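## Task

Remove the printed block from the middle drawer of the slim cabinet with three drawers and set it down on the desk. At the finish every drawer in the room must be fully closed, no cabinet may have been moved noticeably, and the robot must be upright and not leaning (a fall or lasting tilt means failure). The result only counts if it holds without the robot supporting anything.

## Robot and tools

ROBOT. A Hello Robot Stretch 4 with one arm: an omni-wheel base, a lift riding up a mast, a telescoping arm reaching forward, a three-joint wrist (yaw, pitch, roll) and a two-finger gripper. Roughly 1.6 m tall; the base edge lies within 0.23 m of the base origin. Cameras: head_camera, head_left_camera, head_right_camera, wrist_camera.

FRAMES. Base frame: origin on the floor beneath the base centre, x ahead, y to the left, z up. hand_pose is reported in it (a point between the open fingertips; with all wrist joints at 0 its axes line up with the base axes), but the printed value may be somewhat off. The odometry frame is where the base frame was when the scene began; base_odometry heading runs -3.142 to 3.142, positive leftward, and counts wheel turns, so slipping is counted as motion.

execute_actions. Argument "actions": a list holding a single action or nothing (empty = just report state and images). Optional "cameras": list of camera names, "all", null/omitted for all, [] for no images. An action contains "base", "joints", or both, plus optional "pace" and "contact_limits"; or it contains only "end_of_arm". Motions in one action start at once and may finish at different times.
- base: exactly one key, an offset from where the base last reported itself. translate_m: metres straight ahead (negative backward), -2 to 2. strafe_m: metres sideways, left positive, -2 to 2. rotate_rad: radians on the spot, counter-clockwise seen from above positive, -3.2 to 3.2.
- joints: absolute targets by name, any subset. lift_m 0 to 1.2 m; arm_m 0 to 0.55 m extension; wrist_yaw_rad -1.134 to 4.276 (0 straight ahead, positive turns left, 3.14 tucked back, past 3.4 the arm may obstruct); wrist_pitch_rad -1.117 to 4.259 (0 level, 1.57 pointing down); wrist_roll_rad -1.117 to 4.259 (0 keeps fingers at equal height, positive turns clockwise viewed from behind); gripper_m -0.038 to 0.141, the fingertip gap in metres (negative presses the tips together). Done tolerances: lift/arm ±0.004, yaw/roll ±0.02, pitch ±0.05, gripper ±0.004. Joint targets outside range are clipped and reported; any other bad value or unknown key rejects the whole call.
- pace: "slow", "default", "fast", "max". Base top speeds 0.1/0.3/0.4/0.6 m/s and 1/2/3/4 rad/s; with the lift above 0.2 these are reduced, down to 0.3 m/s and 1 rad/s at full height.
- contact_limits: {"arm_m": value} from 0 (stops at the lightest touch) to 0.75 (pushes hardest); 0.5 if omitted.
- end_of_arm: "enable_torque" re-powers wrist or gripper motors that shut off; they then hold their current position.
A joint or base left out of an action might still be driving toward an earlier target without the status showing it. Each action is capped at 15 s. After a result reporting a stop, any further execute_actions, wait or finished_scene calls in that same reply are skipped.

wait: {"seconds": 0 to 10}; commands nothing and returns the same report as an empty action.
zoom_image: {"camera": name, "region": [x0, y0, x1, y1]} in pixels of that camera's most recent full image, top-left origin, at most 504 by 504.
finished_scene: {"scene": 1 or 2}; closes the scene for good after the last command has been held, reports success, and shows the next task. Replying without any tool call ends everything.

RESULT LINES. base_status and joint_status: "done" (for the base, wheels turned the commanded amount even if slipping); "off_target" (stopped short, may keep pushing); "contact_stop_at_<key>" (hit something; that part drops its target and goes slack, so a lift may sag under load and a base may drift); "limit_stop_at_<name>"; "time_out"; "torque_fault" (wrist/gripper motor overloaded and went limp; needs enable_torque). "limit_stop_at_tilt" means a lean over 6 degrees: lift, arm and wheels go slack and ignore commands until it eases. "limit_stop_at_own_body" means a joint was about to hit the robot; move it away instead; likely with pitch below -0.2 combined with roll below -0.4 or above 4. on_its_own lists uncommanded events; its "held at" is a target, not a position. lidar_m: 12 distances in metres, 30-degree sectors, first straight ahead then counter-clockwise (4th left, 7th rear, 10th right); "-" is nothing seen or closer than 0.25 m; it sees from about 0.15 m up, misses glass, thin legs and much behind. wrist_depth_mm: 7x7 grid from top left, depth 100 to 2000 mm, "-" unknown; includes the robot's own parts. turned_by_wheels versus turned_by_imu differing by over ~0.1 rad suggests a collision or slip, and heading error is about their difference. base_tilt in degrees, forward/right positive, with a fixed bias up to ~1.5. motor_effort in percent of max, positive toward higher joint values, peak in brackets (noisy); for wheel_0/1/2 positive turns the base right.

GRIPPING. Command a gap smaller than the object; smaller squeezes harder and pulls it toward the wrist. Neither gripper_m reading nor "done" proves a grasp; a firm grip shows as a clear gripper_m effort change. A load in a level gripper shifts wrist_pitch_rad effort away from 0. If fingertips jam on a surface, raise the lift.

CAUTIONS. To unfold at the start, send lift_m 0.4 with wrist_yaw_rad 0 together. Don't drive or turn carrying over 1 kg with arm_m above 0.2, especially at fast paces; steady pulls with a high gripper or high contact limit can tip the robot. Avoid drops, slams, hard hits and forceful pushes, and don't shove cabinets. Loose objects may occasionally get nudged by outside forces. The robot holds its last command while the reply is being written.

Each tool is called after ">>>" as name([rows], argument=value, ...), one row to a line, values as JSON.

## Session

>>> execute_actions(actions=[])

Scene clock: 0.00 s.
base_odometry: x=+0.000 y=+0.000 heading=+0.000 (m, m, rad; odometry frame)
turned_by_wheels: +0.000 (rad since the last result)
turned_by_imu: +0.000 (rad since the last result)
base_tilt: forward=+0.1 right=-0.3 (deg)
lidar_m: 1.75 1.64 1.68 2.11 2.08 1.74 2.68 2.34 2.43 1.76 1.10 1.15
base_status: not commanded
joint_positions: lift_m=+0.200 arm_m=+0.001 wrist_yaw_rad=+3.216 wrist_pitch_rad=+0.008 wrist_roll_rad=-0.017 gripper_m=+0.057
joint_status: not commanded
motor_effort: lift_m=+19 arm_m=-1 wrist_yaw_rad=-1 wrist_pitch_rad=-7 wrist_roll_rad=-1 gripper_m=-4 wheel_0=+0 wheel_1=+0 wheel_2=+0 (%)
hand_pose: x=-0.1227 y=+0.0657 z=+0.3759 quat_wxyz=(-0.037, -0.004, -0.009, +0.999) (m; base frame)
wrist_depth_mm: - 137 137 - - - 1863 / - - 135 - - - 1808 / - 109 135 - - - 1808 / 137 135 156 - - 1808 1756 / 207 - - - - 1756 1808 / 216 1430 193 1537 214 1576 1661 / 217 854 960 136 931 1042 1060
pictures: head_camera, head_left_camera, head_right_camera, wrist_camera
Images, in order (width x height): head_camera 420x560, head_left_camera 420x672, head_right_camera 420x672, wrist_camera 616x392.

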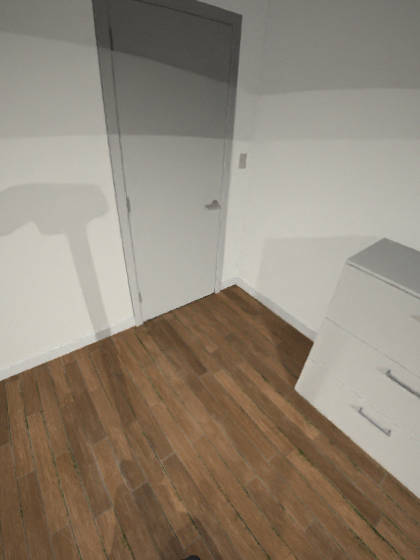

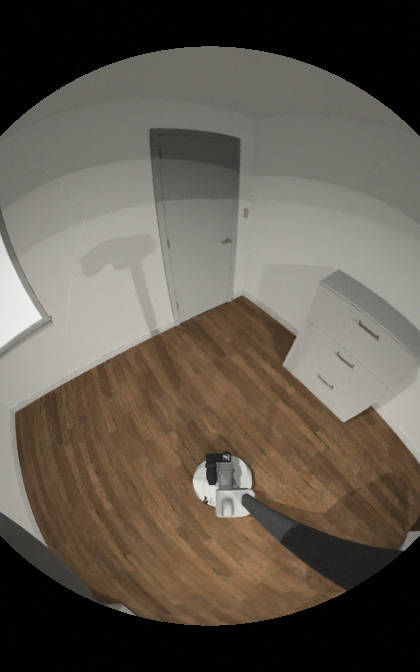

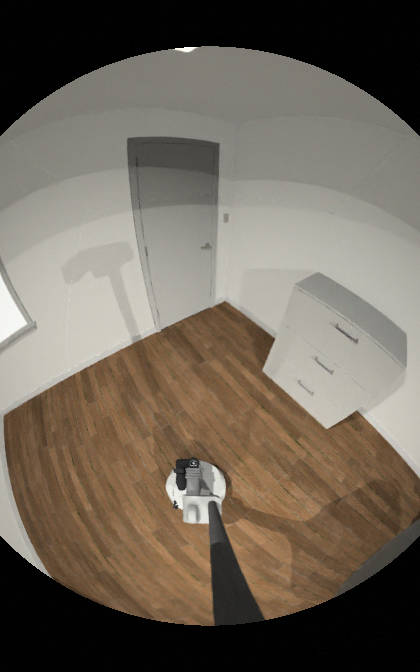

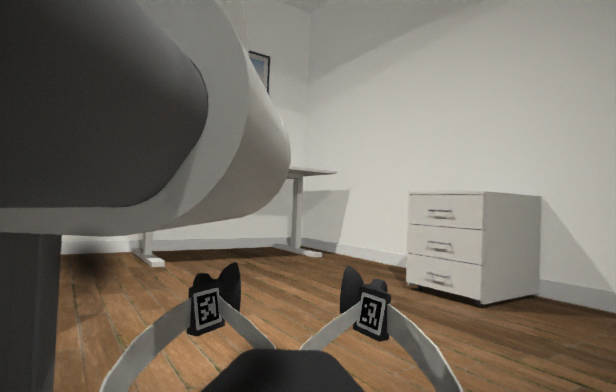

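>>> execute_actions([
  {"base":{"rotate_rad":2.2},"joints":{"lift_m":0.4,"wrist_yaw_rad":0}},
], cameras=["head_camera"])

>>> execute_actions([
  {"base":{"strafe_m":1.05},"joints":{"lift_m":0.098,"wrist_roll_rad":1.571,"gripper_m":0.08}},
])

Scene clock: 12.83 s.
base_odometry: x=+0.000 y=+0.000 heading=+2.200 (m, m, rad; odometry frame)
turned_by_wheels: +2.200 (rad since the last result)
turned_by_imu: +2.155 (rad since the last result)
base_tilt: forward=+0.1 right=-0.3 (deg)
lidar_m: 2.08 1.72 2.37 2.31 2.41 1.20 1.10 1.17 1.72 1.65 1.71 2.17
base_status: done
joint_positions: lift_m=+0.400 arm_m=+0.001 wrist_yaw_rad=+0.000 wrist_pitch_rad=+0.008 wrist_roll_rad=-0.017 gripper_m=+0.057
joint_status: all done
motor_effort: lift_m=+21(21) arm_m=-1(0) wrist_yaw_rad=-1(5) wrist_pitch_rad=-5(7) wrist_roll_rad=-1(1) gripper_m=-3(3) wheel_0=-1(4) wheel_1=-1(5) wheel_2=+0(7) (%)
hand_pose: x=+0.4600 y=-0.0873 z=+0.5756 quat_wxyz=(+1.000, -0.009, +0.004, +0.000) (m; base frame)
wrist_depth_mm: 1808 1921 1808 1921 1921 1921 1921 / 1863 1808 1863 1863 1863 1921 1863 / 1756 1863 1863 1808 1863 1863 1921 / 1863 1808 1863 1863 1921 1921 1921 / 1336 1808 1808 1808 1863 1921 1921 / 1366 1756 193 1863 214 1863 1863 / 1308 1229 1397 136 1336 1499 1499
pictures: head_camera
Images, in order (width x height): head_camera 420x560.

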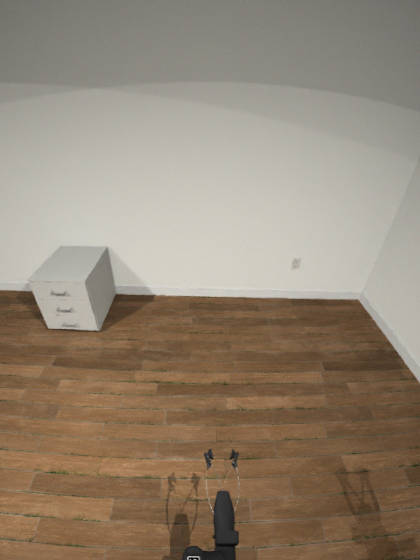

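Scene clock: 17.67 s.
base_odometry: x=-0.849 y=-0.618 heading=+2.200 (m, m, rad; odometry frame)
turned_by_wheels: +0.000 (rad since the last result)
turned_by_imu: -0.005 (rad since the last result)
base_tilt: forward=+0.1 right=-0.3 (deg)
lidar_m: 1.47 1.84 1.31 1.37 1.41 1.75 1.66 1.34 1.59 2.70 2.75 2.15
base_status: done
joint_positions: lift_m=+0.098 arm_m=+0.001 wrist_yaw_rad=+0.000 wrist_pitch_rad=+0.008 wrist_roll_rad=+1.570 gripper_m=+0.080
joint_status: all done
motor_effort: lift_m=+16(18) arm_m=+0(0) wrist_yaw_rad=-1(2) wrist_pitch_rad=-8(7) wrist_roll_rad=+1(1) gripper_m=-2(3) wheel_0=+0(7) wheel_1=+0(9) wheel_2=+0(2) (%)
hand_pose: x=+0.4600 y=-0.0874 z=+0.2740 quat_wxyz=(+0.707, +0.707, +0.003, -0.003) (m; base frame)
wrist_depth_mm: 1863 1808 1756 1863 1008 535 382 / 1863 1863 1808 1863 991 535 382 / 1863 1808 1863 1921 976 530 379 / 1756 1808 1808 1281 960 525 377 / 1708 1756 1281 1255 946 521 375 / 1756 1808 213 1808 209 517 373 / 1708 1756 1756 137 931 480 373
pictures: head_camera, head_left_camera, head_right_camera, wrist_camera
Images, in order (width x height): head_camera 420x560, head_left_camera 420x672, head_right_camera 420x672, wrist_camera 616x392.

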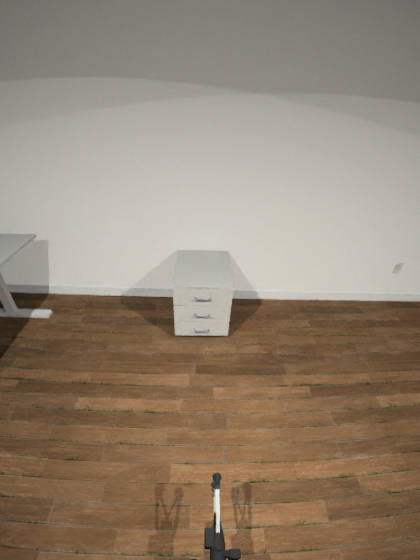

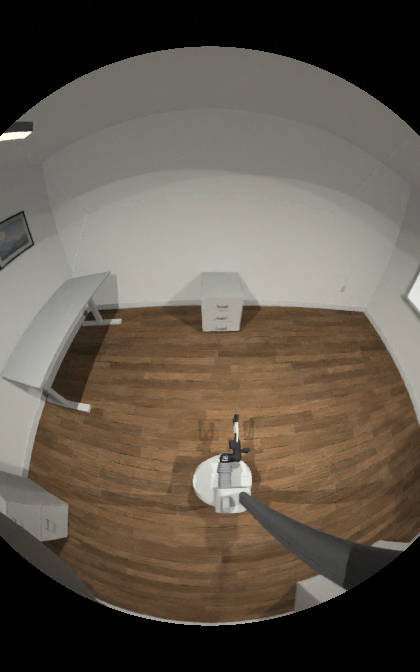

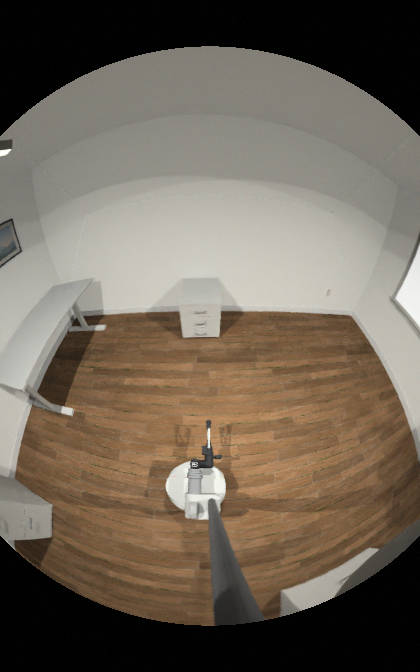

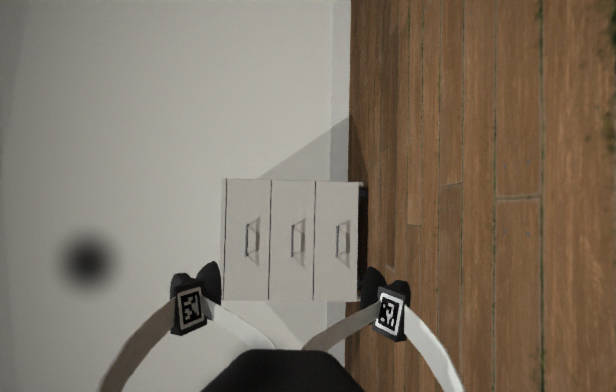

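>>> execute_actions([
  {"base":{"rotate_rad":0.04}},
], cameras=[])

>>> execute_actions([
  {"base":{"translate_m":0.65},"joints":{"arm_m":0.15}},
], cameras=["head_camera","wrist_camera"])

Scene clock: 29.43 s.
base_odometry: x=-0.849 y=-0.618 heading=+2.240 (m, m, rad; odometry frame)
turned_by_wheels: +0.040 (rad since the last result)
turned_by_imu: +0.038 (rad since the last result)
base_tilt: forward=+0.1 right=-0.3 (deg)
lidar_m: 1.48 1.79 1.31 1.54 1.44 1.73 1.66 1.33 1.67 2.70 2.77 2.14
base_status: done
joint_positions: lift_m=+0.098 arm_m=+0.001 wrist_yaw_rad=+0.000 wrist_pitch_rad=+0.008 wrist_roll_rad=+1.570 gripper_m=+0.080
joint_status: not commanded
motor_effort: lift_m=+16(16) arm_m=+0(0) wrist_yaw_rad=+0(2) wrist_pitch_rad=-6(7) wrist_roll_rad=+1(1) gripper_m=-1(2) wheel_0=+0(4) wheel_1=-1(3) wheel_2=+1(6) (%)
hand_pose: x=+0.4600 y=-0.0874 z=+0.2740 quat_wxyz=(+0.707, +0.707, +0.003, -0.003) (m; base frame)
wrist_depth_mm: 1708 1756 1808 1808 1008 535 384 / 1808 1808 1808 1756 1008 530 382 / 1756 1808 1808 1808 991 525 379 / 1808 1808 1808 1281 960 525 377 / 1808 1808 1281 1281 946 521 375 / 1756 1808 213 1808 209 521 375 / 1808 1808 1808 137 946 488 373
pictures: none
No camera images: the call's "cameras" was empty. Leave "cameras" out to get every camera's image.

Scene clock: 33.10 s.
base_odometry: x=-1.252 y=-0.108 heading=+2.240 (m, m, rad; odometry frame)
turned_by_wheels: +0.000 (rad since the last result)
turned_by_imu: +0.000 (rad since the last result)
base_tilt: forward=+0.1 right=-0.3 (deg)
lidar_m: 0.82 1.48 1.29 1.23 1.78 1.91 2.30 1.92 2.80 2.67 1.97 0.90
base_status: done
joint_positions: lift_m=+0.098 arm_m=+0.149 wrist_yaw_rad=+0.000 wrist_pitch_rad=+0.008 wrist_roll_rad=+1.570 gripper_m=+0.080
joint_status: all done
motor_effort: lift_m=+16(16) arm_m=+5(6) wrist_yaw_rad=-1(1) wrist_pitch_rad=-9(7) wrist_roll_rad=+0(0) gripper_m=-2(3) wheel_0=+1(4) wheel_1=-1(5) wheel_2=+2(9) (%)
hand_pose: x=+0.6084 y=-0.0874 z=+0.2740 quat_wxyz=(+0.707, +0.707, +0.003, -0.003) (m; base frame)
wrist_depth_mm: 1025 1025 1042 1042 991 535 379 / 1008 1025 1008 1025 991 525 377 / 1008 492 488 496 508 504 377 / 1008 488 488 500 504 508 375 / 1025 488 492 500 500 508 373 / 1042 488 213 496 209 508 373 / 1008 488 492 137 504 484 370
pictures: head_camera, wrist_camera
Images, in order (width x height): head_camera 420x560, wrist_camera 616x392.

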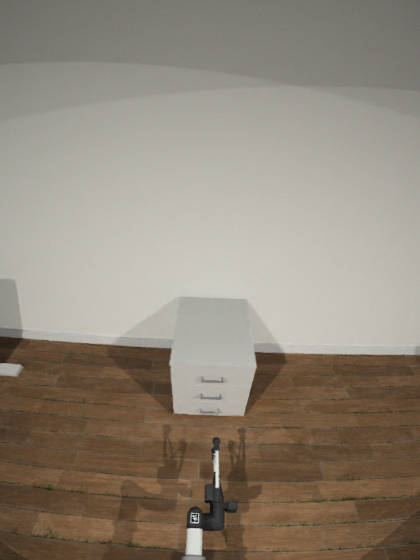

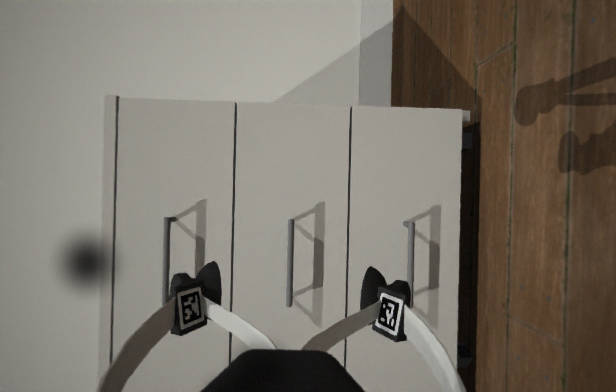

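>>> execute_actions([
  {"base":{"strafe_m":0.035},"joints":{"arm_m":0.33}},
], cameras=[])

>>> execute_actions([
  {"joints":{"arm_m":0.385},"contact_limits":{"arm_m":0.1},"pace":"slow"},
], cameras=["wrist_camera"])

Scene clock: 43.50 s.
base_odometry: x=-1.280 y=-0.130 heading=+2.240 (m, m, rad; odometry frame)
turned_by_wheels: +0.000 (rad since the last result)
turned_by_imu: -0.001 (rad since the last result)
base_tilt: forward=+0.1 right=-0.3 (deg)
lidar_m: 0.84 1.46 1.25 1.19 1.74 1.82 2.31 1.95 2.85 2.72 1.98 0.90
base_status: done
joint_positions: lift_m=+0.098 arm_m=+0.329 wrist_yaw_rad=+0.000 wrist_pitch_rad=+0.008 wrist_roll_rad=+1.571 gripper_m=+0.080
joint_status: all done
motor_effort: lift_m=+16(16) arm_m=+6(5) wrist_yaw_rad=-1(1) wrist_pitch_rad=-7(7) wrist_roll_rad=+1(1) gripper_m=-2(3) wheel_0=+1(6) wheel_1=+0(8) wheel_2=+0(1) (%)
hand_pose: x=+0.7884 y=-0.0874 z=+0.2740 quat_wxyz=(+0.707, +0.707, +0.003, -0.003) (m; base frame)
wrist_depth_mm: 309 312 317 320 322 325 349 / 309 314 315 319 324 325 345 / 310 312 314 319 324 327 343 / 310 314 315 319 322 324 342 / 309 314 315 319 322 325 340 / 310 314 213 319 210 325 338 / 310 312 317 137 322 325 338
pictures: none
No camera images: the call's "cameras" was empty. Leave "cameras" out to get every camera's image.

Scene clock: 45.27 s.
base_odometry: x=-1.280 y=-0.130 heading=+2.240 (m, m, rad; odometry frame)
turned_by_wheels: +0.000 (rad since the last result)
turned_by_imu: +0.000 (rad since the last result)
base_tilt: forward=+0.1 right=-0.3 (deg)
lidar_m: 0.84 1.46 1.24 1.19 1.73 1.83 2.31 1.94 2.83 2.71 1.99 0.89
base_status: not commanded
joint_positions: lift_m=+0.098 arm_m=+0.384 wrist_yaw_rad=+0.000 wrist_pitch_rad=+0.008 wrist_roll_rad=+1.571 gripper_m=+0.080
joint_status: all done
motor_effort: lift_m=+16(16) arm_m=+6(6) wrist_yaw_rad=-1(0) wrist_pitch_rad=-7(6) wrist_roll_rad=+1(1) gripper_m=-2(2) wheel_0=+1(1) wheel_1=+0(0) wheel_2=+1(0) (%)
contact_limits: arm_m 0.1
hand_pose: x=+0.8434 y=-0.0874 z=+0.2740 quat_wxyz=(+0.707, +0.707, +0.003, -0.003) (m; base frame)
wrist_depth_mm: 257 258 263 264 266 270 271 / 256 258 263 265 266 271 271 / 256 258 262 264 266 268 273 / 256 257 262 264 267 268 271 / 256 259 260 264 267 270 273 / 257 258 213 263 209 270 273 / 256 259 263 137 266 268 272
pictures: wrist_camera
Images, in order (width x height): wrist_camera 616x392.

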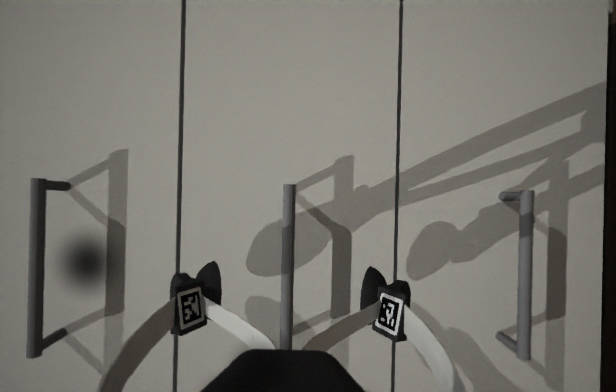

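>>> execute_actions([
  {"joints":{"arm_m":0.398},"contact_limits":{"arm_m":0.1},"pace":"slow"},
], cameras=[])

>>> execute_actions([
  {"joints":{"gripper_m":-0.015}},
], cameras=["wrist_camera"])

>>> execute_actions([
  {"joints":{"arm_m":0.06},"contact_limits":{"arm_m":0.4}},
], cameras=["head_camera","wrist_camera"])

Scene clock: 52.97 s.
base_odometry: x=-1.280 y=-0.130 heading=+2.240 (m, m, rad; odometry frame)
turned_by_wheels: +0.000 (rad since the last result)
turned_by_imu: -0.001 (rad since the last result)
base_tilt: forward=+0.1 right=-0.3 (deg)
lidar_m: 0.85 1.47 1.24 1.18 1.73 1.82 2.32 1.95 2.84 2.71 1.98 0.89
base_status: not commanded
joint_positions: lift_m=+0.098 arm_m=+0.397 wrist_yaw_rad=+0.000 wrist_pitch_rad=+0.008 wrist_roll_rad=+1.571 gripper_m=+0.080
joint_status: all done
motor_effort: lift_m=+16(16) arm_m=+6(6) wrist_yaw_rad=+0(1) wrist_pitch_rad=-7(7) wrist_roll_rad=+2(0) gripper_m=-2(0) wheel_0=+1(1) wheel_1=+0(0) wheel_2=+1(0) (%)
contact_limits: arm_m 0.1
hand_pose: x=+0.8564 y=-0.0874 z=+0.2740 quat_wxyz=(+0.707, +0.707, +0.003, -0.003) (m; base frame)
wrist_depth_mm: 244 247 249 250 253 255 257 / 244 245 249 252 253 256 258 / 243 246 248 252 253 255 258 / 244 246 249 250 253 256 258 / 245 247 248 251 254 256 259 / 244 246 213 250 209 256 259 / 244 245 249 137 253 256 258
pictures: none
No camera images: the call's "cameras" was empty. Leave "cameras" out to get every camera's image.

Scene clock: 54.67 s.
base_odometry: x=-1.280 y=-0.130 heading=+2.240 (m, m, rad; odometry frame)
turned_by_wheels: +0.000 (rad since the last result)
turned_by_imu: +0.000 (rad since the last result)
base_tilt: forward=+0.1 right=-0.3 (deg)
lidar_m: 0.84 1.48 1.25 1.19 1.76 1.83 2.32 1.94 2.84 2.71 1.99 0.90
base_status: not commanded
joint_positions: lift_m=+0.098 arm_m=+0.397 wrist_yaw_rad=+0.001 wrist_pitch_rad=+0.007 wrist_roll_rad=+1.571 gripper_m=-0.015
joint_status: all done
motor_effort: lift_m=+16(16) arm_m=+4(6) wrist_yaw_rad=-4(4) wrist_pitch_rad=-2(7) wrist_roll_rad=+1(0) gripper_m=-15(14) wheel_0=+0(1) wheel_1=+0(0) wheel_2=+1(1) (%)
hand_pose: x=+0.8567 y=-0.0871 z=+0.2745 quat_wxyz=(+0.707, +0.707, +0.003, -0.002) (m; base frame)
wrist_depth_mm: 244 245 245 247 249 255 256 / 243 245 245 246 249 255 257 / 243 246 246 247 250 254 256 / 242 245 245 248 251 256 256 / 244 245 245 248 250 255 256 / 243 246 185 206 250 255 256 / 244 245 245 181 249 255 257
pictures: wrist_camera
Images, in order (width x height): wrist_camera 616x392.

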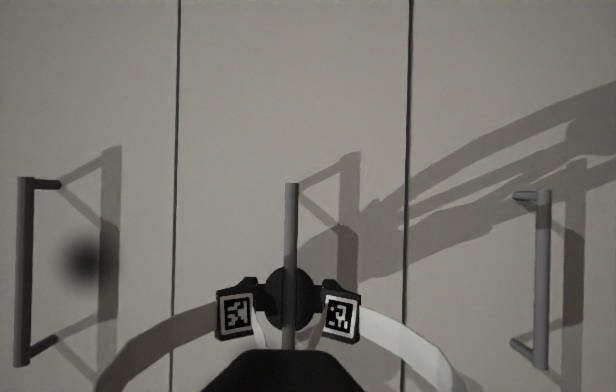

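Scene clock: 56.80 s.
base_odometry: x=-1.280 y=-0.130 heading=+2.240 (m, m, rad; odometry frame)
turned_by_wheels: +0.000 (rad since the last result)
turned_by_imu: +0.000 (rad since the last result)
base_tilt: forward=+0.1 right=-0.3 (deg)
lidar_m: 0.52 1.47 1.25 1.17 1.74 1.85 2.31 1.94 2.82 2.72 1.97 0.55
base_status: not commanded
joint_positions: lift_m=+0.098 arm_m=+0.061 wrist_yaw_rad=+0.005 wrist_pitch_rad=+0.007 wrist_roll_rad=+1.571 gripper_m=-0.015
joint_status: all done
on_its_own: wrist_yaw_rad is at rest, and its effort (-14) is outside its rest range (-13 to +13)
motor_effort: lift_m=+16(16) arm_m=-5(8) wrist_yaw_rad=-14(13) wrist_pitch_rad=-4(4) wrist_roll_rad=+0(0) gripper_m=-13(15) wheel_0=+2(1) wheel_1=+1(1) wheel_2=+3(3) (%)
contact_limits: arm_m 0.4
hand_pose: x=+0.5208 y=-0.0861 z=+0.2744 quat_wxyz=(+0.707, +0.707, +0.004, -0.001) (m; base frame)
wrist_depth_mm: 1098 1118 244 245 247 530 384 / 1098 1118 244 246 249 535 379 / 1098 1118 243 246 248 535 379 / 1118 1098 243 245 249 535 379 / 1098 569 244 247 248 521 377 / 1098 574 186 206 248 521 375 / 1118 842 244 161 249 484 370
pictures: head_camera, wrist_camera
Images, in order (width x height): head_camera 420x560, wrist_camera 616x392.

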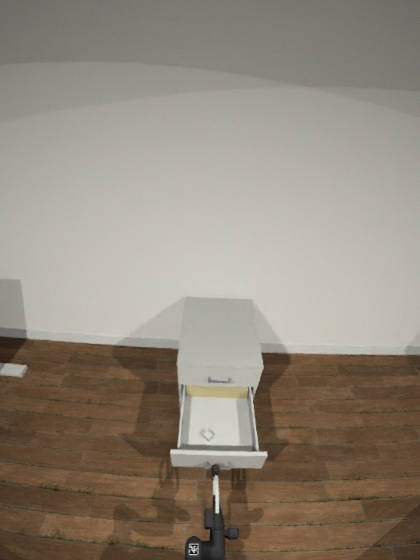

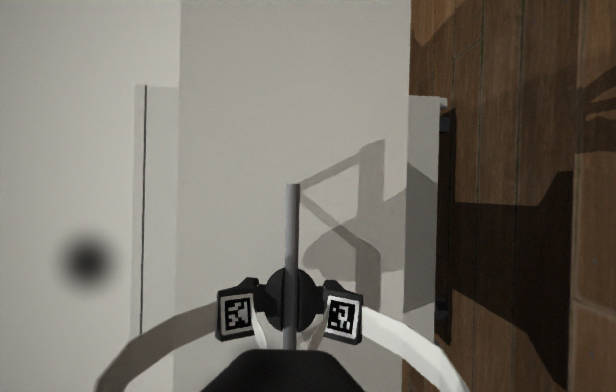

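>>> execute_actions([
  {"joints":{"gripper_m":0.08}},
], cameras=[])

>>> execute_actions([
  {"joints":{"arm_m":0.0}},
], cameras=[])

>>> execute_actions([
  {"joints":{"lift_m":0.6,"wrist_roll_rad":0,"gripper_m":0.1}},
], cameras=[])

>>> execute_actions([
  {"joints":{"arm_m":0.48,"wrist_pitch_rad":1.571}},
], cameras=["wrist_camera"])

Scene clock: 67.40 s.
base_odometry: x=-1.280 y=-0.130 heading=+2.240 (m, m, rad; odometry frame)
turned_by_wheels: +0.000 (rad since the last result)
turned_by_imu: -0.001 (rad since the last result)
base_tilt: forward=+0.1 right=-0.3 (deg)
lidar_m: 0.52 1.47 1.24 1.19 1.74 1.86 2.32 1.94 2.84 2.72 1.96 0.56
base_status: not commanded
joint_positions: lift_m=+0.098 arm_m=+0.061 wrist_yaw_rad=+0.000 wrist_pitch_rad=+0.008 wrist_roll_rad=+1.571 gripper_m=+0.080
joint_status: all done
motor_effort: lift_m=+16(16) arm_m=-5(5) wrist_yaw_rad=-2(14) wrist_pitch_rad=-7(5) wrist_roll_rad=+1(1) gripper_m=+0(15) wheel_0=+1(1) wheel_1=+1(1) wheel_2=+2(3) (%)
hand_pose: x=+0.5204 y=-0.0873 z=+0.2742 quat_wxyz=(+0.707, +0.707, +0.003, -0.003) (m; base frame)
wrist_depth_mm: 1098 1098 250 252 255 535 382 / 1098 1098 249 253 254 530 382 / 1098 1118 250 252 254 530 379 / 1078 1098 250 252 255 521 377 / 1118 574 249 251 253 521 375 / 1098 580 213 252 208 512 373 / 1118 1118 249 137 254 480 370
pictures: none
No camera images: the call's "cameras" was empty. Leave "cameras" out to get every camera's image.

Scene clock: 68.47 s.
base_odometry: x=-1.280 y=-0.130 heading=+2.240 (m, m, rad; odometry frame)
turned_by_wheels: +0.000 (rad since the last result)
turned_by_imu: +0.000 (rad since the last result)
base_tilt: forward=+0.1 right=-0.3 (deg)
lidar_m: 0.52 1.48 1.23 1.18 1.76 1.85 2.31 1.93 2.84 2.72 1.97 0.54
base_status: not commanded
joint_positions: lift_m=+0.098 arm_m=+0.002 wrist_yaw_rad=+0.000 wrist_pitch_rad=+0.008 wrist_roll_rad=+1.571 gripper_m=+0.080
joint_status: all done
motor_effort: lift_m=+16(16) arm_m=-6(6) wrist_yaw_rad=-1(1) wrist_pitch_rad=-5(5) wrist_roll_rad=+2(1) gripper_m=-2(2) wheel_0=+0(1) wheel_1=+1(1) wheel_2=+2(2) (%)
hand_pose: x=+0.4609 y=-0.0874 z=+0.2741 quat_wxyz=(+0.707, +0.707, +0.003, -0.003) (m; base frame)
wrist_depth_mm: 1160 1160 307 310 820 535 382 / 1138 1160 309 312 732 535 382 / 1160 1182 310 310 654 530 377 / 1160 1160 310 310 647 525 377 / 1160 1182 310 310 654 521 373 / 1160 1160 213 310 209 517 375 / 1138 1160 309 137 676 484 373
pictures: none
No camera images: the call's "cameras" was empty. Leave "cameras" out to get every camera's image.

Scene clock: 71.43 s.
base_odometry: x=-1.280 y=-0.130 heading=+2.240 (m, m, rad; odometry frame)
turned_by_wheels: +0.000 (rad since the last result)
turned_by_imu: -0.001 (rad since the last result)
base_tilt: forward=+0.1 right=-0.3 (deg)
lidar_m: 0.48 1.48 1.24 1.18 1.73 1.85 2.31 1.95 2.83 2.73 1.97 0.55
base_status: not commanded
joint_positions: lift_m=+0.600 arm_m=+0.001 wrist_yaw_rad=+0.000 wrist_pitch_rad=+0.008 wrist_roll_rad=+0.001 gripper_m=+0.100
joint_status: all done
motor_effort: lift_m=+22(24) arm_m=-6(5) wrist_yaw_rad=+1(0) wrist_pitch_rad=-5(6) wrist_roll_rad=-2(6) gripper_m=-2(2) wheel_0=+1(1) wheel_1=+1(1) wheel_2=+2(2) (%)
hand_pose: x=+0.4609 y=-0.0874 z=+0.7756 quat_wxyz=(+1.000, +0.000, +0.004, +0.000) (m; base frame)
wrist_depth_mm: 1205 1160 1182 1205 1205 1205 1205 / 1182 1160 1182 1182 1182 1182 1205 / 1182 1182 1182 1182 1182 1182 1182 / 1182 1182 1182 1205 1205 1205 1182 / 1182 1182 1160 1205 1182 1182 1182 / 1205 1160 960 1060 203 1182 1229 / 1182 1182 691 138 715 1205 1182
pictures: none
No camera images: the call's "cameras" was empty. Leave "cameras" out to get every camera's image.

Scene clock: 73.90 s.
base_odometry: x=-1.280 y=-0.130 heading=+2.240 (m, m, rad; odometry frame)
turned_by_wheels: +0.000 (rad since the last result)
turned_by_imu: -0.001 (rad since the last result)
base_tilt: forward=+0.1 right=-0.3 (deg)
lidar_m: 0.52 1.47 1.24 1.19 1.76 1.83 2.32 1.93 2.85 2.72 1.95 0.56
base_status: not commanded
joint_positions: lift_m=+0.600 arm_m=+0.479 wrist_yaw_rad=+0.000 wrist_pitch_rad=+1.571 wrist_roll_rad=+0.000 gripper_m=+0.100
joint_status: all done
motor_effort: lift_m=+22(22) arm_m=+6(7) wrist_yaw_rad=+0(0) wrist_pitch_rad=+0(3) wrist_roll_rad=-2(2) gripper_m=-1(3) wheel_0=+1(0) wheel_1=+1(1) wheel_2=+2(2) (%)
hand_pose: x=+0.6499 y=-0.0874 z=+0.4895 quat_wxyz=(+0.707, +0.000, +0.707, +0.000) (m; base frame)
wrist_depth_mm: 699 424 421 366 357 351 741 / 699 707 496 496 504 723 732 / 691 699 488 496 500 732 732 / 691 707 492 496 500 723 732 / 699 488 488 492 496 707 723 / 699 402 404 488 208 723 723 / 691 357 359 138 392 715 723
pictures: wrist_camera
Images, in order (width x height): wrist_camera 616x392.

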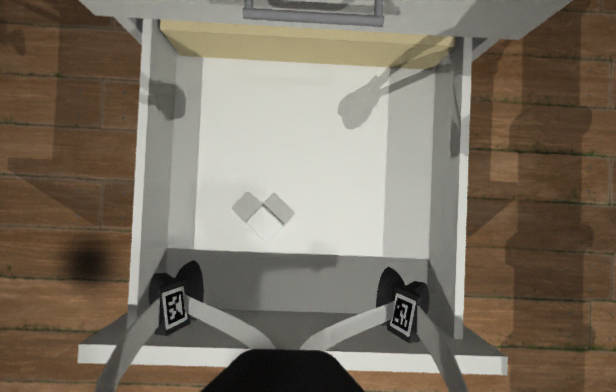

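>>> zoom_image(camera="wrist_camera", region=[200, 170, 330, 260])

Region (200, 170, 330, 260) of wrist_camera's 616x392 image, scaled by 3.877; it fills the top 349 rows of this view, and the rest is white.

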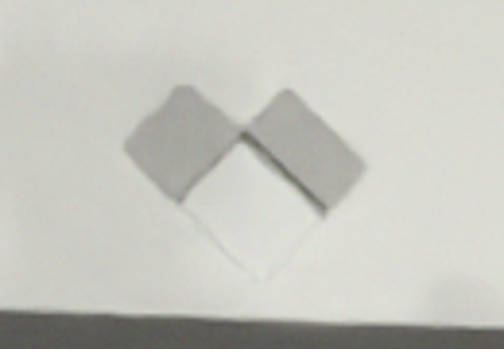

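>>> execute_actions([
  {"base":{"strafe_m":0.037},"joints":{"arm_m":0.501,"wrist_roll_rad":0.73,"gripper_m":0.075,"lift_m":0.47}},
], cameras=["wrist_camera"])

Scene clock: 97.30 s.
base_odometry: x=-1.309 y=-0.153 heading=+2.240 (m, m, rad; odometry frame)
turned_by_wheels: +0.000 (rad since the last result)
turned_by_imu: -0.001 (rad since the last result)
base_tilt: forward=+0.1 right=-0.3 (deg)
lidar_m: 0.52 1.47 1.19 1.16 1.71 1.80 2.32 1.96 2.90 2.73 1.99 0.55
base_status: done
joint_positions: lift_m=+0.470 arm_m=+0.500 wrist_yaw_rad=+0.000 wrist_pitch_rad=+1.571 wrist_roll_rad=+0.729 gripper_m=+0.075
joint_status: all done
motor_effort: lift_m=+16(18) arm_m=+6(6) wrist_yaw_rad=-1(1) wrist_pitch_rad=-1(1) wrist_roll_rad=+1(5) gripper_m=-4(2) wheel_0=+1(7) wheel_1=-1(7) wheel_2=+1(1) (%)
hand_pose: x=+0.6709 y=-0.0874 z=+0.3600 quat_wxyz=(+0.661, +0.252, +0.661, -0.252) (m; base frame)
wrist_depth_mm: 211 289 364 368 357 597 591 / 285 347 366 368 366 315 597 / 327 359 366 366 373 362 597 / 324 362 364 364 366 368 315 / 298 357 362 364 366 351 270 / 564 301 195 364 215 276 240 / 554 277 343 136 287 238 591
pictures: wrist_camera
Images, in order (width x height): wrist_camera 616x392.

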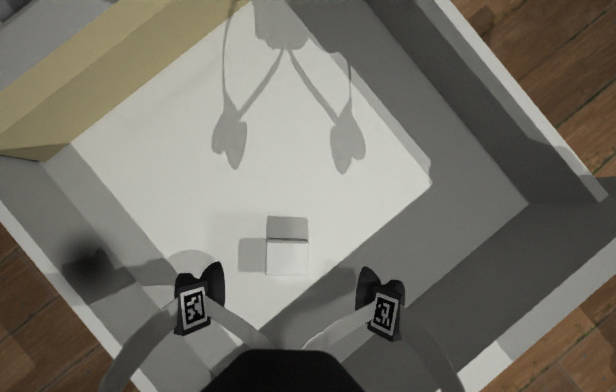

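>>> execute_actions([
  {"joints":{"gripper_m":0.065,"lift_m":0.385},"pace":"slow"},
], cameras=["wrist_camera"])

Scene clock: 107.73 s.
base_odometry: x=-1.309 y=-0.153 heading=+2.240 (m, m, rad; odometry frame)
turned_by_wheels: +0.000 (rad since the last result)
turned_by_imu: -0.001 (rad since the last result)
base_tilt: forward=+0.1 right=-0.3 (deg)
lidar_m: 0.52 1.46 1.21 1.15 1.73 1.80 2.31 1.95 2.89 2.74 1.99 0.53
base_status: not commanded
joint_positions: lift_m=+0.385 arm_m=+0.500 wrist_yaw_rad=+0.000 wrist_pitch_rad=+1.571 wrist_roll_rad=+0.729 gripper_m=+0.065
joint_status: all done
motor_effort: lift_m=+15(15) arm_m=+6(6) wrist_yaw_rad=-1(1) wrist_pitch_rad=-2(1) wrist_roll_rad=+1(0) gripper_m=-3(4) wheel_0=+1(1) wheel_1=-1(1) wheel_2=+1(1) (%)
hand_pose: x=+0.6709 y=-0.0874 z=+0.2750 quat_wxyz=(+0.661, +0.252, +0.661, -0.252) (m; base frame)
wrist_depth_mm: 232 278 279 283 286 263 219 / 271 279 281 282 285 286 245 / 276 278 279 282 285 286 277 / 274 277 279 281 283 286 287 / 274 277 276 278 282 283 270 / 238 274 196 278 207 276 227 / 209 251 276 136 278 220 193
pictures: wrist_camera
Images, in order (width x height): wrist_camera 616x392.

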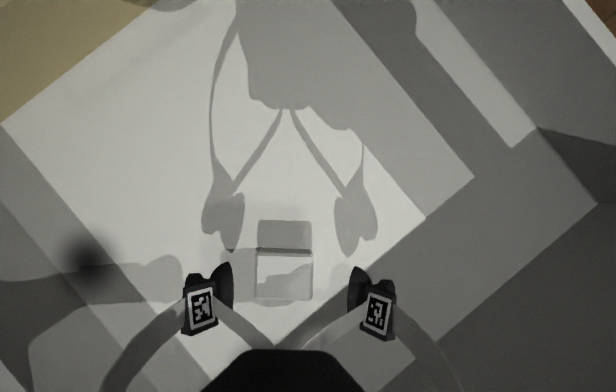

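>>> execute_actions([
  {"joints":{"lift_m":0.353},"pace":"slow"},
], cameras=["wrist_camera"])

>>> execute_actions([
  {"joints":{"gripper_m":0.015}},
], cameras=["wrist_camera"])

Scene clock: 113.67 s.
base_odometry: x=-1.309 y=-0.153 heading=+2.240 (m, m, rad; odometry frame)
turned_by_wheels: +0.000 (rad since the last result)
turned_by_imu: -0.001 (rad since the last result)
base_tilt: forward=+0.1 right=-0.3 (deg)
lidar_m: 0.52 1.47 1.20 1.14 1.70 1.81 2.31 1.94 2.87 2.74 1.97 0.52
base_status: not commanded
joint_positions: lift_m=+0.353 arm_m=+0.500 wrist_yaw_rad=+0.000 wrist_pitch_rad=+1.571 wrist_roll_rad=+0.729 gripper_m=+0.065
joint_status: all done
motor_effort: lift_m=+16(12) arm_m=+6(6) wrist_yaw_rad=-2(2) wrist_pitch_rad=+0(1) wrist_roll_rad=+2(2) gripper_m=-5(2) wheel_0=+1(1) wheel_1=-1(1) wheel_2=+1(1) (%)
hand_pose: x=+0.6709 y=-0.0874 z=+0.2430 quat_wxyz=(+0.661, +0.252, +0.661, -0.252) (m; base frame)
wrist_depth_mm: 232 247 249 252 254 255 218 / 245 248 248 250 252 254 245 / 245 246 247 249 252 253 255 / 244 245 247 249 251 252 254 / 243 244 247 248 250 252 251 / 237 243 196 247 207 251 227 / 210 242 245 136 249 220 193
pictures: wrist_camera
Images, in order (width x height): wrist_camera 616x392.

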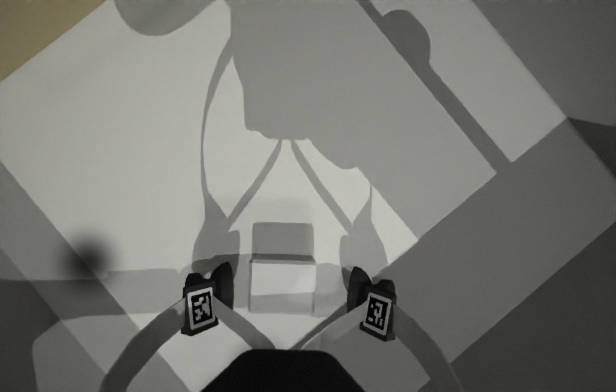

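Scene clock: 114.97 s.
base_odometry: x=-1.309 y=-0.153 heading=+2.240 (m, m, rad; odometry frame)
turned_by_wheels: +0.000 (rad since the last result)
turned_by_imu: +0.000 (rad since the last result)
base_tilt: forward=+0.1 right=-0.3 (deg)
lidar_m: 0.54 1.46 1.21 1.15 1.71 1.80 2.32 1.95 2.88 2.75 1.97 0.53
base_status: not commanded
joint_positions: lift_m=+0.353 arm_m=+0.500 wrist_yaw_rad=+0.000 wrist_pitch_rad=+1.571 wrist_roll_rad=+0.729 gripper_m=+0.015
joint_status: all done
motor_effort: lift_m=+16(16) arm_m=+6(6) wrist_yaw_rad=+0(1) wrist_pitch_rad=+0(2) wrist_roll_rad=+2(1) gripper_m=-13(13) wheel_0=+1(1) wheel_1=-1(1) wheel_2=+1(1) (%)
hand_pose: x=+0.6709 y=-0.0874 z=+0.2430 quat_wxyz=(+0.661, +0.252, +0.661, -0.252) (m; base frame)
wrist_depth_mm: 231 246 248 251 253 255 219 / 244 246 247 252 252 254 245 / 245 246 248 250 252 253 255 / 244 245 247 249 251 253 254 / 242 244 246 247 250 252 252 / 237 243 191 212 205 251 227 / 208 242 245 155 248 213 193
pictures: wrist_camera
Images, in order (width x height): wrist_camera 616x392.

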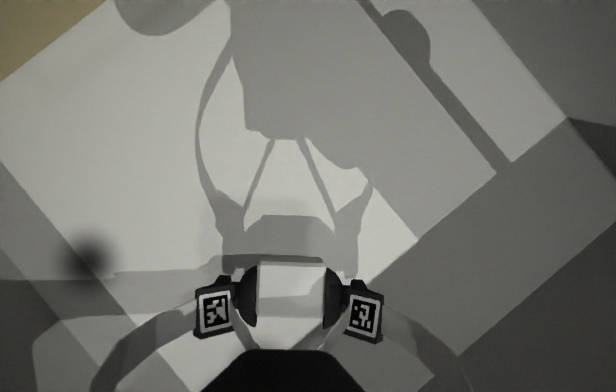

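>>> execute_actions([
  {"joints":{"lift_m":0.6}},
], cameras=[])

>>> execute_actions([
  {"base":{"rotate_rad":1.6},"joints":{"lift_m":1.2,"arm_m":0.3}},
], cameras=["head_camera","wrist_camera"])

Scene clock: 121.97 s.
base_odometry: x=-1.309 y=-0.153 heading=+2.240 (m, m, rad; odometry frame)
turned_by_wheels: +0.000 (rad since the last result)
turned_by_imu: -0.001 (rad since the last result)
base_tilt: forward=+0.1 right=-0.3 (deg)
lidar_m: 0.53 1.45 1.20 1.15 1.71 1.81 2.33 1.96 2.88 2.73 1.99 0.53
base_status: not commanded
joint_positions: lift_m=+0.600 arm_m=+0.500 wrist_yaw_rad=+0.000 wrist_pitch_rad=+1.571 wrist_roll_rad=+0.729 gripper_m=+0.015
joint_status: all done
motor_effort: lift_m=+21(25) arm_m=+6(6) wrist_yaw_rad=+0(0) wrist_pitch_rad=+0(0) wrist_roll_rad=+3(1) gripper_m=-14(14) wheel_0=+1(1) wheel_1=-1(1) wheel_2=+1(1) (%)
hand_pose: x=+0.6709 y=-0.0874 z=+0.4895 quat_wxyz=(+0.661, +0.252, +0.661, -0.252) (m; base frame)
wrist_depth_mm: 211 259 322 484 723 723 723 / 248 304 488 500 484 732 741 / 298 445 492 500 500 723 732 / 691 488 488 492 500 455 732 / 699 480 488 492 496 394 715 / 691 691 190 213 205 707 715 / 683 691 691 156 707 707 723
pictures: none
No camera images: the call's "cameras" was empty. Leave "cameras" out to get every camera's image.

Scene clock: 125.23 s.
base_odometry: x=-1.309 y=-0.153 heading=-2.443 (m, m, rad; odometry frame)
turned_by_wheels: +1.600 (rad since the last result)
turned_by_imu: +1.568 (rad since the last result)
base_tilt: forward=+0.2 right=-0.3 (deg)
lidar_m: 1.16 1.71 1.83 2.32 1.95 2.86 2.79 1.93 0.55 0.53 1.48 1.19
base_status: done
joint_positions: lift_m=+1.200 arm_m=+0.301 wrist_yaw_rad=+0.000 wrist_pitch_rad=+1.571 wrist_roll_rad=+0.730 gripper_m=+0.015
joint_status: all done
motor_effort: lift_m=+21(20) arm_m=-6(6) wrist_yaw_rad=+0(1) wrist_pitch_rad=-1(0) wrist_roll_rad=+1(0) gripper_m=-14(14) wheel_0=+1(4) wheel_1=+1(7) wheel_2=+0(9) (%)
hand_pose: x=+0.4719 y=-0.0874 z=+1.0895 quat_wxyz=(+0.661, +0.252, +0.661, -0.252) (m; base frame)
wrist_depth_mm: 1255 1281 1308 1336 1336 1336 1366 / 1281 1281 1308 1336 1281 1336 1366 / 1281 1281 1308 1308 1281 1336 1308 / 1255 1281 1308 1308 1336 1308 1118 / 1281 1281 1255 1281 1308 1336 1118 / 1255 1255 191 212 206 1336 1138 / 1255 1281 1281 156 1098 1308 1336
pictures: head_camera, wrist_camera
Images, in order (width x height): head_camera 420x560, wrist_camera 616x392.

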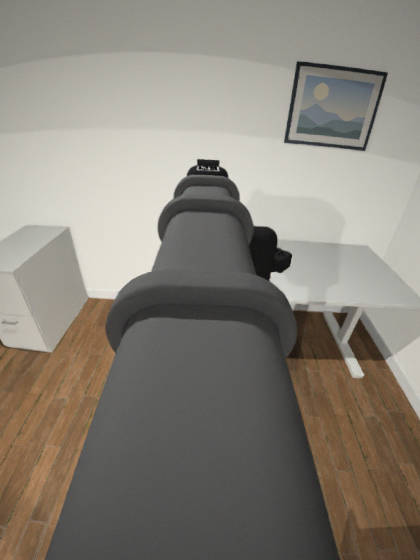

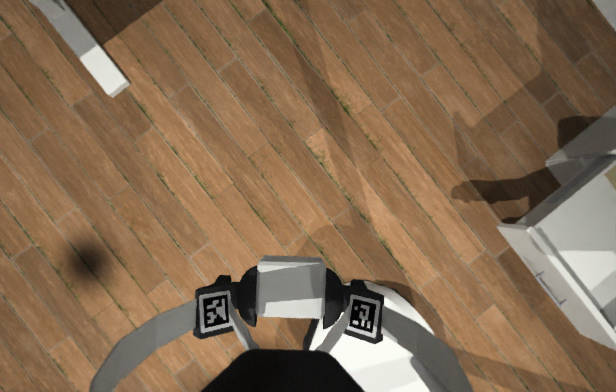

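>>> execute_actions([
  {"base":{"translate_m":0.6},"joints":{"arm_m":0.55}},
], cameras=["head_left_camera","wrist_camera"])

Scene clock: 137.17 s.
base_odometry: x=-1.768 y=-0.539 heading=-2.443 (m, m, rad; odometry frame)
turned_by_wheels: +0.000 (rad since the last result)
turned_by_imu: -0.001 (rad since the last result)
base_tilt: forward=+0.1 right=-0.3 (deg)
lidar_m: 0.56 0.58 1.32 2.29 2.22 2.64 3.40 0.78 0.77 1.43 0.77 0.59
base_status: done
joint_positions: lift_m=+1.200 arm_m=+0.549 wrist_yaw_rad=+0.000 wrist_pitch_rad=+1.571 wrist_roll_rad=+0.730 gripper_m=+0.015
joint_status: all done
motor_effort: lift_m=+21(21) arm_m=+6(7) wrist_yaw_rad=+0(2) wrist_pitch_rad=+0(0) wrist_roll_rad=+1(0) gripper_m=-14(12) wheel_0=+0(4) wheel_1=+0(6) wheel_2=-1(10) (%)
hand_pose: x=+0.7199 y=-0.0874 z=+1.0895 quat_wxyz=(+0.661, +0.252, +0.661, -0.252) (m; base frame)
wrist_depth_mm: 580 591 597 591 603 609 615 / 580 585 585 591 597 603 609 / 585 585 580 591 597 603 1366 / 574 585 580 591 597 603 1366 / 1229 580 585 591 597 1336 1336 / 1308 569 191 212 205 1336 1308 / 1255 580 574 156 1098 1308 1336
pictures: head_left_camera, wrist_camera
Images, in order (width x height): head_left_camera 420x672, wrist_camera 616x392.

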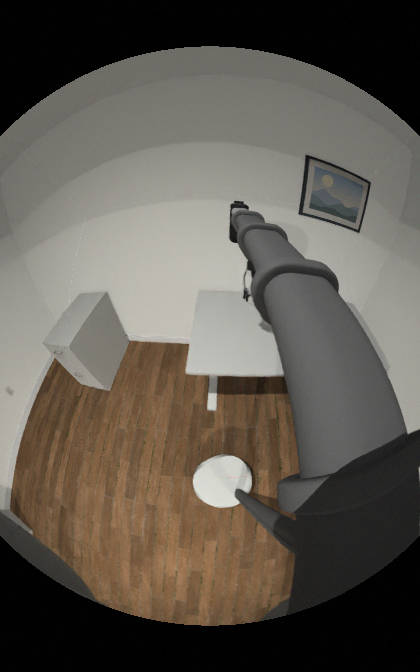

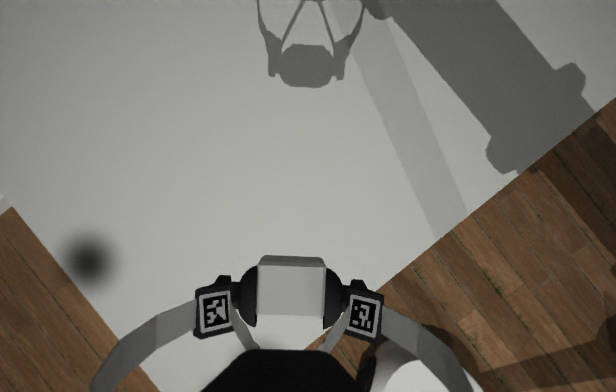

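>>> execute_actions([
  {"joints":{"lift_m":0.89}},
], cameras=[])

Scene clock: 142.60 s.
base_odometry: x=-1.768 y=-0.539 heading=-2.443 (m, m, rad; odometry frame)
turned_by_wheels: +0.000 (rad since the last result)
turned_by_imu: -0.001 (rad since the last result)
base_tilt: forward=+0.1 right=-0.3 (deg)
lidar_m: 0.56 0.59 1.32 2.28 2.22 2.64 3.41 0.76 0.78 1.43 0.79 0.58
base_status: not commanded
joint_positions: lift_m=+0.890 arm_m=+0.549 wrist_yaw_rad=+0.000 wrist_pitch_rad=+1.571 wrist_roll_rad=+0.730 gripper_m=+0.015
joint_status: all done
motor_effort: lift_m=+16(15) arm_m=+5(6) wrist_yaw_rad=-1(1) wrist_pitch_rad=-1(1) wrist_roll_rad=+2(1) gripper_m=-14(12) wheel_0=+0(0) wheel_1=+1(0) wheel_2=-1(1) (%)
hand_pose: x=+0.7199 y=-0.0874 z=+0.7799 quat_wxyz=(+0.661, +0.252, +0.661, -0.252) (m; base frame)
wrist_depth_mm: 279 281 282 285 286 289 291 / 278 278 282 286 286 289 291 / 276 279 281 285 286 289 290 / 277 278 279 283 286 286 289 / 274 276 278 281 283 287 289 / 273 277 191 212 206 285 1008 / 273 274 277 156 281 286 1025
pictures: none
No camera images: the call's "cameras" was empty. Leave "cameras" out to get every camera's image.

>>> execute_actions([
  {"joints":{"lift_m":0.859},"pace":"slow"},
], cameras=[])

>>> execute_actions([
  {"joints":{"gripper_m":0.08}},
], cameras=[])

>>> execute_actions([
  {"joints":{"lift_m":0.94}},
], cameras=["wrist_camera"])

>>> execute_actions([
  {"base":{"translate_m":-0.58},"joints":{"arm_m":0.0,"wrist_roll_rad":0}},
], cameras=[])

>>> execute_actions([
  {"base":{"rotate_rad":-1.6},"joints":{"lift_m":0.6,"wrist_pitch_rad":0,"gripper_m":0.0}},
], cameras=[])

>>> execute_actions([
  {"base":{"translate_m":-0.03}},
], cameras=[])

>>> execute_actions([
  {"joints":{"lift_m":0.135}},
], cameras=["head_camera","wrist_camera"])

Scene clock: 155.40 s.
base_odometry: x=-1.768 y=-0.539 heading=-2.443 (m, m, rad; odometry frame)
turned_by_wheels: +0.000 (rad since the last result)
turned_by_imu: -0.001 (rad since the last result)
base_tilt: forward=+0.2 right=-0.4 (deg)
lidar_m: 0.56 0.59 1.33 2.30 2.21 2.64 3.42 0.77 0.75 1.43 0.77 0.58
base_status: not commanded
joint_positions: lift_m=+0.859 arm_m=+0.549 wrist_yaw_rad=+0.000 wrist_pitch_rad=+1.571 wrist_roll_rad=+0.730 gripper_m=+0.015
joint_status: all done
motor_effort: lift_m=+16(19) arm_m=+5(6) wrist_yaw_rad=-2(0) wrist_pitch_rad=+0(1) wrist_roll_rad=+1(1) gripper_m=-13(14) wheel_0=+0(0) wheel_1=+0(0) wheel_2=+0(1) (%)
hand_pose: x=+0.7199 y=-0.0874 z=+0.7490 quat_wxyz=(+0.661, +0.252, +0.661, -0.252) (m; base frame)
wrist_depth_mm: 248 250 252 253 255 258 260 / 248 250 251 253 254 257 259 / 247 247 250 253 254 256 258 / 246 248 250 251 253 254 257 / 245 246 248 251 253 254 257 / 245 246 191 213 206 252 255 / 244 245 247 155 251 253 976
pictures: none
No camera images: the call's "cameras" was empty. Leave "cameras" out to get every camera's image.

Scene clock: 156.83 s.
base_odometry: x=-1.768 y=-0.539 heading=-2.443 (m, m, rad; odometry frame)
turned_by_wheels: +0.000 (rad since the last result)
turned_by_imu: +0.000 (rad since the last result)
base_tilt: forward=+0.2 right=-0.3 (deg)
lidar_m: 0.56 0.59 1.32 2.29 2.20 2.67 3.43 0.76 0.75 1.42 0.78 0.58
base_status: not commanded
joint_positions: lift_m=+0.859 arm_m=+0.549 wrist_yaw_rad=+0.000 wrist_pitch_rad=+1.571 wrist_roll_rad=+0.730 gripper_m=+0.080
joint_status: all done
motor_effort: lift_m=+16(16) arm_m=+6(5) wrist_yaw_rad=-1(0) wrist_pitch_rad=+0(1) wrist_roll_rad=+1(1) gripper_m=-3(14) wheel_0=+0(0) wheel_1=+0(0) wheel_2=-1(0) (%)
hand_pose: x=+0.7199 y=-0.0874 z=+0.7490 quat_wxyz=(+0.661, +0.252, +0.661, -0.252) (m; base frame)
wrist_depth_mm: 248 250 252 254 257 258 258 / 247 250 252 252 255 257 258 / 247 249 251 252 254 256 258 / 246 248 249 251 254 256 257 / 245 246 249 251 252 255 255 / 244 245 213 221 216 254 255 / 243 246 246 136 251 253 976
pictures: none
No camera images: the call's "cameras" was empty. Leave "cameras" out to get every camera's image.

Scene clock: 158.17 s.
base_odometry: x=-1.768 y=-0.539 heading=-2.443 (m, m, rad; odometry frame)
turned_by_wheels: +0.000 (rad since the last result)
turned_by_imu: +0.000 (rad since the last result)
base_tilt: forward=+0.1 right=-0.3 (deg)
lidar_m: 0.56 0.59 1.32 2.29 2.21 2.64 3.42 0.79 0.76 1.43 0.79 0.59
base_status: not commanded
joint_positions: lift_m=+0.940 arm_m=+0.549 wrist_yaw_rad=+0.000 wrist_pitch_rad=+1.571 wrist_roll_rad=+0.730 gripper_m=+0.080
joint_status: all done
motor_effort: lift_m=+21(24) arm_m=+5(5) wrist_yaw_rad=-2(1) wrist_pitch_rad=+1(0) wrist_roll_rad=+2(1) gripper_m=+0(1) wheel_0=+0(0) wheel_1=+0(0) wheel_2=-1(1) (%)
hand_pose: x=+0.7199 y=-0.0874 z=+0.8295 quat_wxyz=(+0.661, +0.252, +0.661, -0.252) (m; base frame)
wrist_depth_mm: 329 329 334 336 338 342 343 / 327 329 330 334 336 340 342 / 325 327 330 332 336 338 340 / 324 327 329 330 334 338 340 / 322 327 327 329 332 336 1060 / 322 324 212 330 216 336 1060 / 320 322 325 136 330 1060 1060
pictures: wrist_camera
Images, in order (width x height): wrist_camera 616x392.

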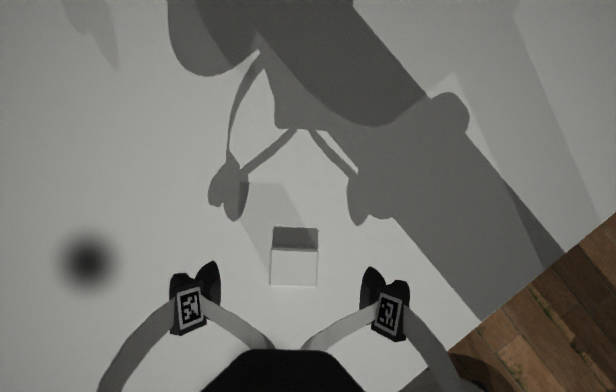

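Scene clock: 161.60 s.
base_odometry: x=-1.324 y=-0.165 heading=-2.443 (m, m, rad; odometry frame)
turned_by_wheels: +0.000 (rad since the last result)
turned_by_imu: -0.001 (rad since the last result)
base_tilt: forward=+0.1 right=-0.3 (deg)
lidar_m: 1.13 1.68 1.81 2.31 1.96 2.90 2.80 1.92 0.54 0.52 1.50 1.17
base_status: done
joint_positions: lift_m=+0.940 arm_m=+0.001 wrist_yaw_rad=+0.000 wrist_pitch_rad=+1.571 wrist_roll_rad=+0.001 gripper_m=+0.080
joint_status: all done
motor_effort: lift_m=+21(21) arm_m=-5(6) wrist_yaw_rad=+0(1) wrist_pitch_rad=-2(2) wrist_roll_rad=-2(6) gripper_m=-3(1) wheel_0=+0(6) wheel_1=+0(6) wheel_2=+1(5) (%)
hand_pose: x=+0.1722 y=-0.0874 z=+0.8295 quat_wxyz=(+0.707, +0.000, +0.707, +0.000) (m; base frame)
wrist_depth_mm: 1025 1025 1060 1060 1098 1078 1078 / 1025 1042 1060 1042 1042 1078 1098 / 1042 1042 1060 1042 1060 1078 1078 / 1025 1025 1060 1042 1060 1078 1078 / 1042 1042 820 831 1060 1060 1078 / 1025 1042 212 831 215 1060 842 / 1008 1008 820 136 1060 820 842
pictures: none
No camera images: the call's "cameras" was empty. Leave "cameras" out to get every camera's image.

Scene clock: 164.00 s.
base_odometry: x=-1.324 y=-0.166 heading=+2.241 (m, m, rad; odometry frame)
turned_by_wheels: -1.600 (rad since the last result)
turned_by_imu: -1.569 (rad since the last result)
base_tilt: forward=+0.1 right=-0.3 (deg)
lidar_m: 0.53 1.48 1.18 1.13 1.71 1.77 2.32 1.97 2.89 2.77 1.97 0.53
base_status: done
joint_positions: lift_m=+0.600 arm_m=+0.001 wrist_yaw_rad=+0.000 wrist_pitch_rad=+0.003 wrist_roll_rad=+0.001 gripper_m=+0.000
joint_status: all done
motor_effort: lift_m=+16(19) arm_m=-5(5) wrist_yaw_rad=+0(2) wrist_pitch_rad=-8(11) wrist_roll_rad=-1(3) gripper_m=-4(5) wheel_0=+1(4) wheel_1=+1(7) wheel_2=-2(6) (%)
hand_pose: x=+0.4608 y=-0.0874 z=+0.7777 quat_wxyz=(+1.000, +0.000, +0.001, +0.000) (m; base frame)
wrist_depth_mm: 1182 1160 1205 1205 1205 1205 1229 / 1205 1205 1205 1205 1182 1205 1205 / 1182 1182 1182 1229 1205 1229 1205 / 1182 1182 1182 1182 1229 1205 1182 / 1182 1182 1182 1182 1182 1182 1182 / 1160 1182 189 202 1182 1182 1205 / 1160 1160 1160 137 404 1160 1160
pictures: none
No camera images: the call's "cameras" was empty. Leave "cameras" out to get every camera's image.

Scene clock: 164.97 s.
base_odometry: x=-1.305 y=-0.189 heading=+2.241 (m, m, rad; odometry frame)
turned_by_wheels: +0.000 (rad since the last result)
turned_by_imu: +0.000 (rad since the last result)
base_tilt: forward=+0.1 right=-0.3 (deg)
lidar_m: 0.54 1.51 1.19 1.13 1.67 1.76 2.28 1.94 2.90 2.74 2.03 0.56
base_status: done
joint_positions: lift_m=+0.600 arm_m=+0.001 wrist_yaw_rad=+0.000 wrist_pitch_rad=+0.003 wrist_roll_rad=+0.001 gripper_m=+0.000
joint_status: not commanded
motor_effort: lift_m=+16(16) arm_m=-5(5) wrist_yaw_rad=+0(1) wrist_pitch_rad=-8(8) wrist_roll_rad=-3(2) gripper_m=-5(4) wheel_0=+1(4) wheel_1=+1(4) wheel_2=-1(9) (%)
hand_pose: x=+0.4608 y=-0.0874 z=+0.7777 quat_wxyz=(+1.000, +0.000, +0.001, +0.000) (m; base frame)
wrist_depth_mm: 1229 1205 1229 1229 1229 1255 1229 / 1205 1229 1205 1229 1229 1205 1255 / 1229 1229 1229 1205 1205 1255 1255 / 1205 1229 1229 1229 1229 1205 1205 / 1205 1205 1205 1205 1229 1229 1229 / 1205 1205 189 203 1205 1229 1205 / 1182 1205 1205 137 418 1229 1229
pictures: none
No camera images: the call's "cameras" was empty. Leave "cameras" out to get every camera's image.

Scene clock: 167.80 s.
base_odometry: x=-1.305 y=-0.189 heading=+2.241 (m, m, rad; odometry frame)
turned_by_wheels: +0.000 (rad since the last result)
turned_by_imu: -0.001 (rad since the last result)
base_tilt: forward=+0.1 right=-0.3 (deg)
lidar_m: 0.53 1.51 1.19 1.14 1.69 1.77 2.29 1.93 2.89 2.75 2.02 0.57
base_status: not commanded
joint_positions: lift_m=+0.135 arm_m=+0.001 wrist_yaw_rad=+0.000 wrist_pitch_rad=+0.002 wrist_roll_rad=+0.001 gripper_m=+0.000
joint_status: all done
motor_effort: lift_m=+16(14) arm_m=-5(6) wrist_yaw_rad=+0(0) wrist_pitch_rad=-7(8) wrist_roll_rad=-2(4) gripper_m=-6(5) wheel_0=+1(1) wheel_1=+1(1) wheel_2=-1(1) (%)
hand_pose: x=+0.4608 y=-0.0874 z=+0.3128 quat_wxyz=(+1.000, +0.000, +0.001, +0.000) (m; base frame)
wrist_depth_mm: 1229 1182 1229 1229 1229 1229 1229 / 1229 1229 1229 1229 1205 1229 1229 / 1229 1205 1229 676 683 1229 1205 / 1205 1205 1205 676 676 1205 1255 / 1205 1205 342 342 343 345 343 / 1182 1042 189 202 342 343 343 / 809 338 338 137 253 340 343
pictures: head_camera, wrist_camera
Images, in order (width x height): head_camera 420x560, wrist_camera 616x392.

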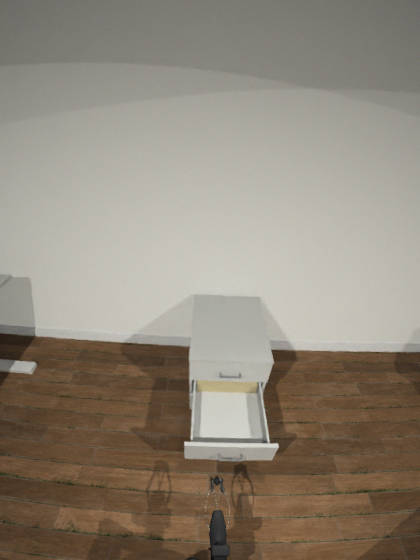

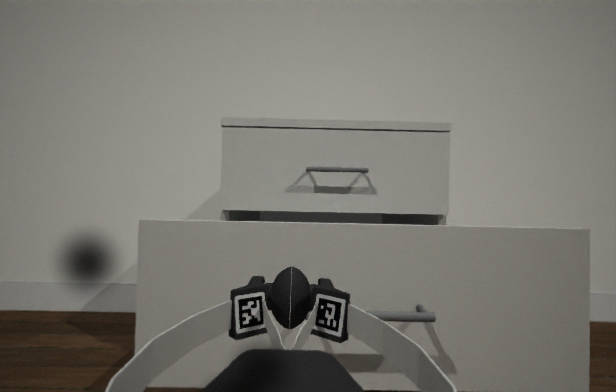

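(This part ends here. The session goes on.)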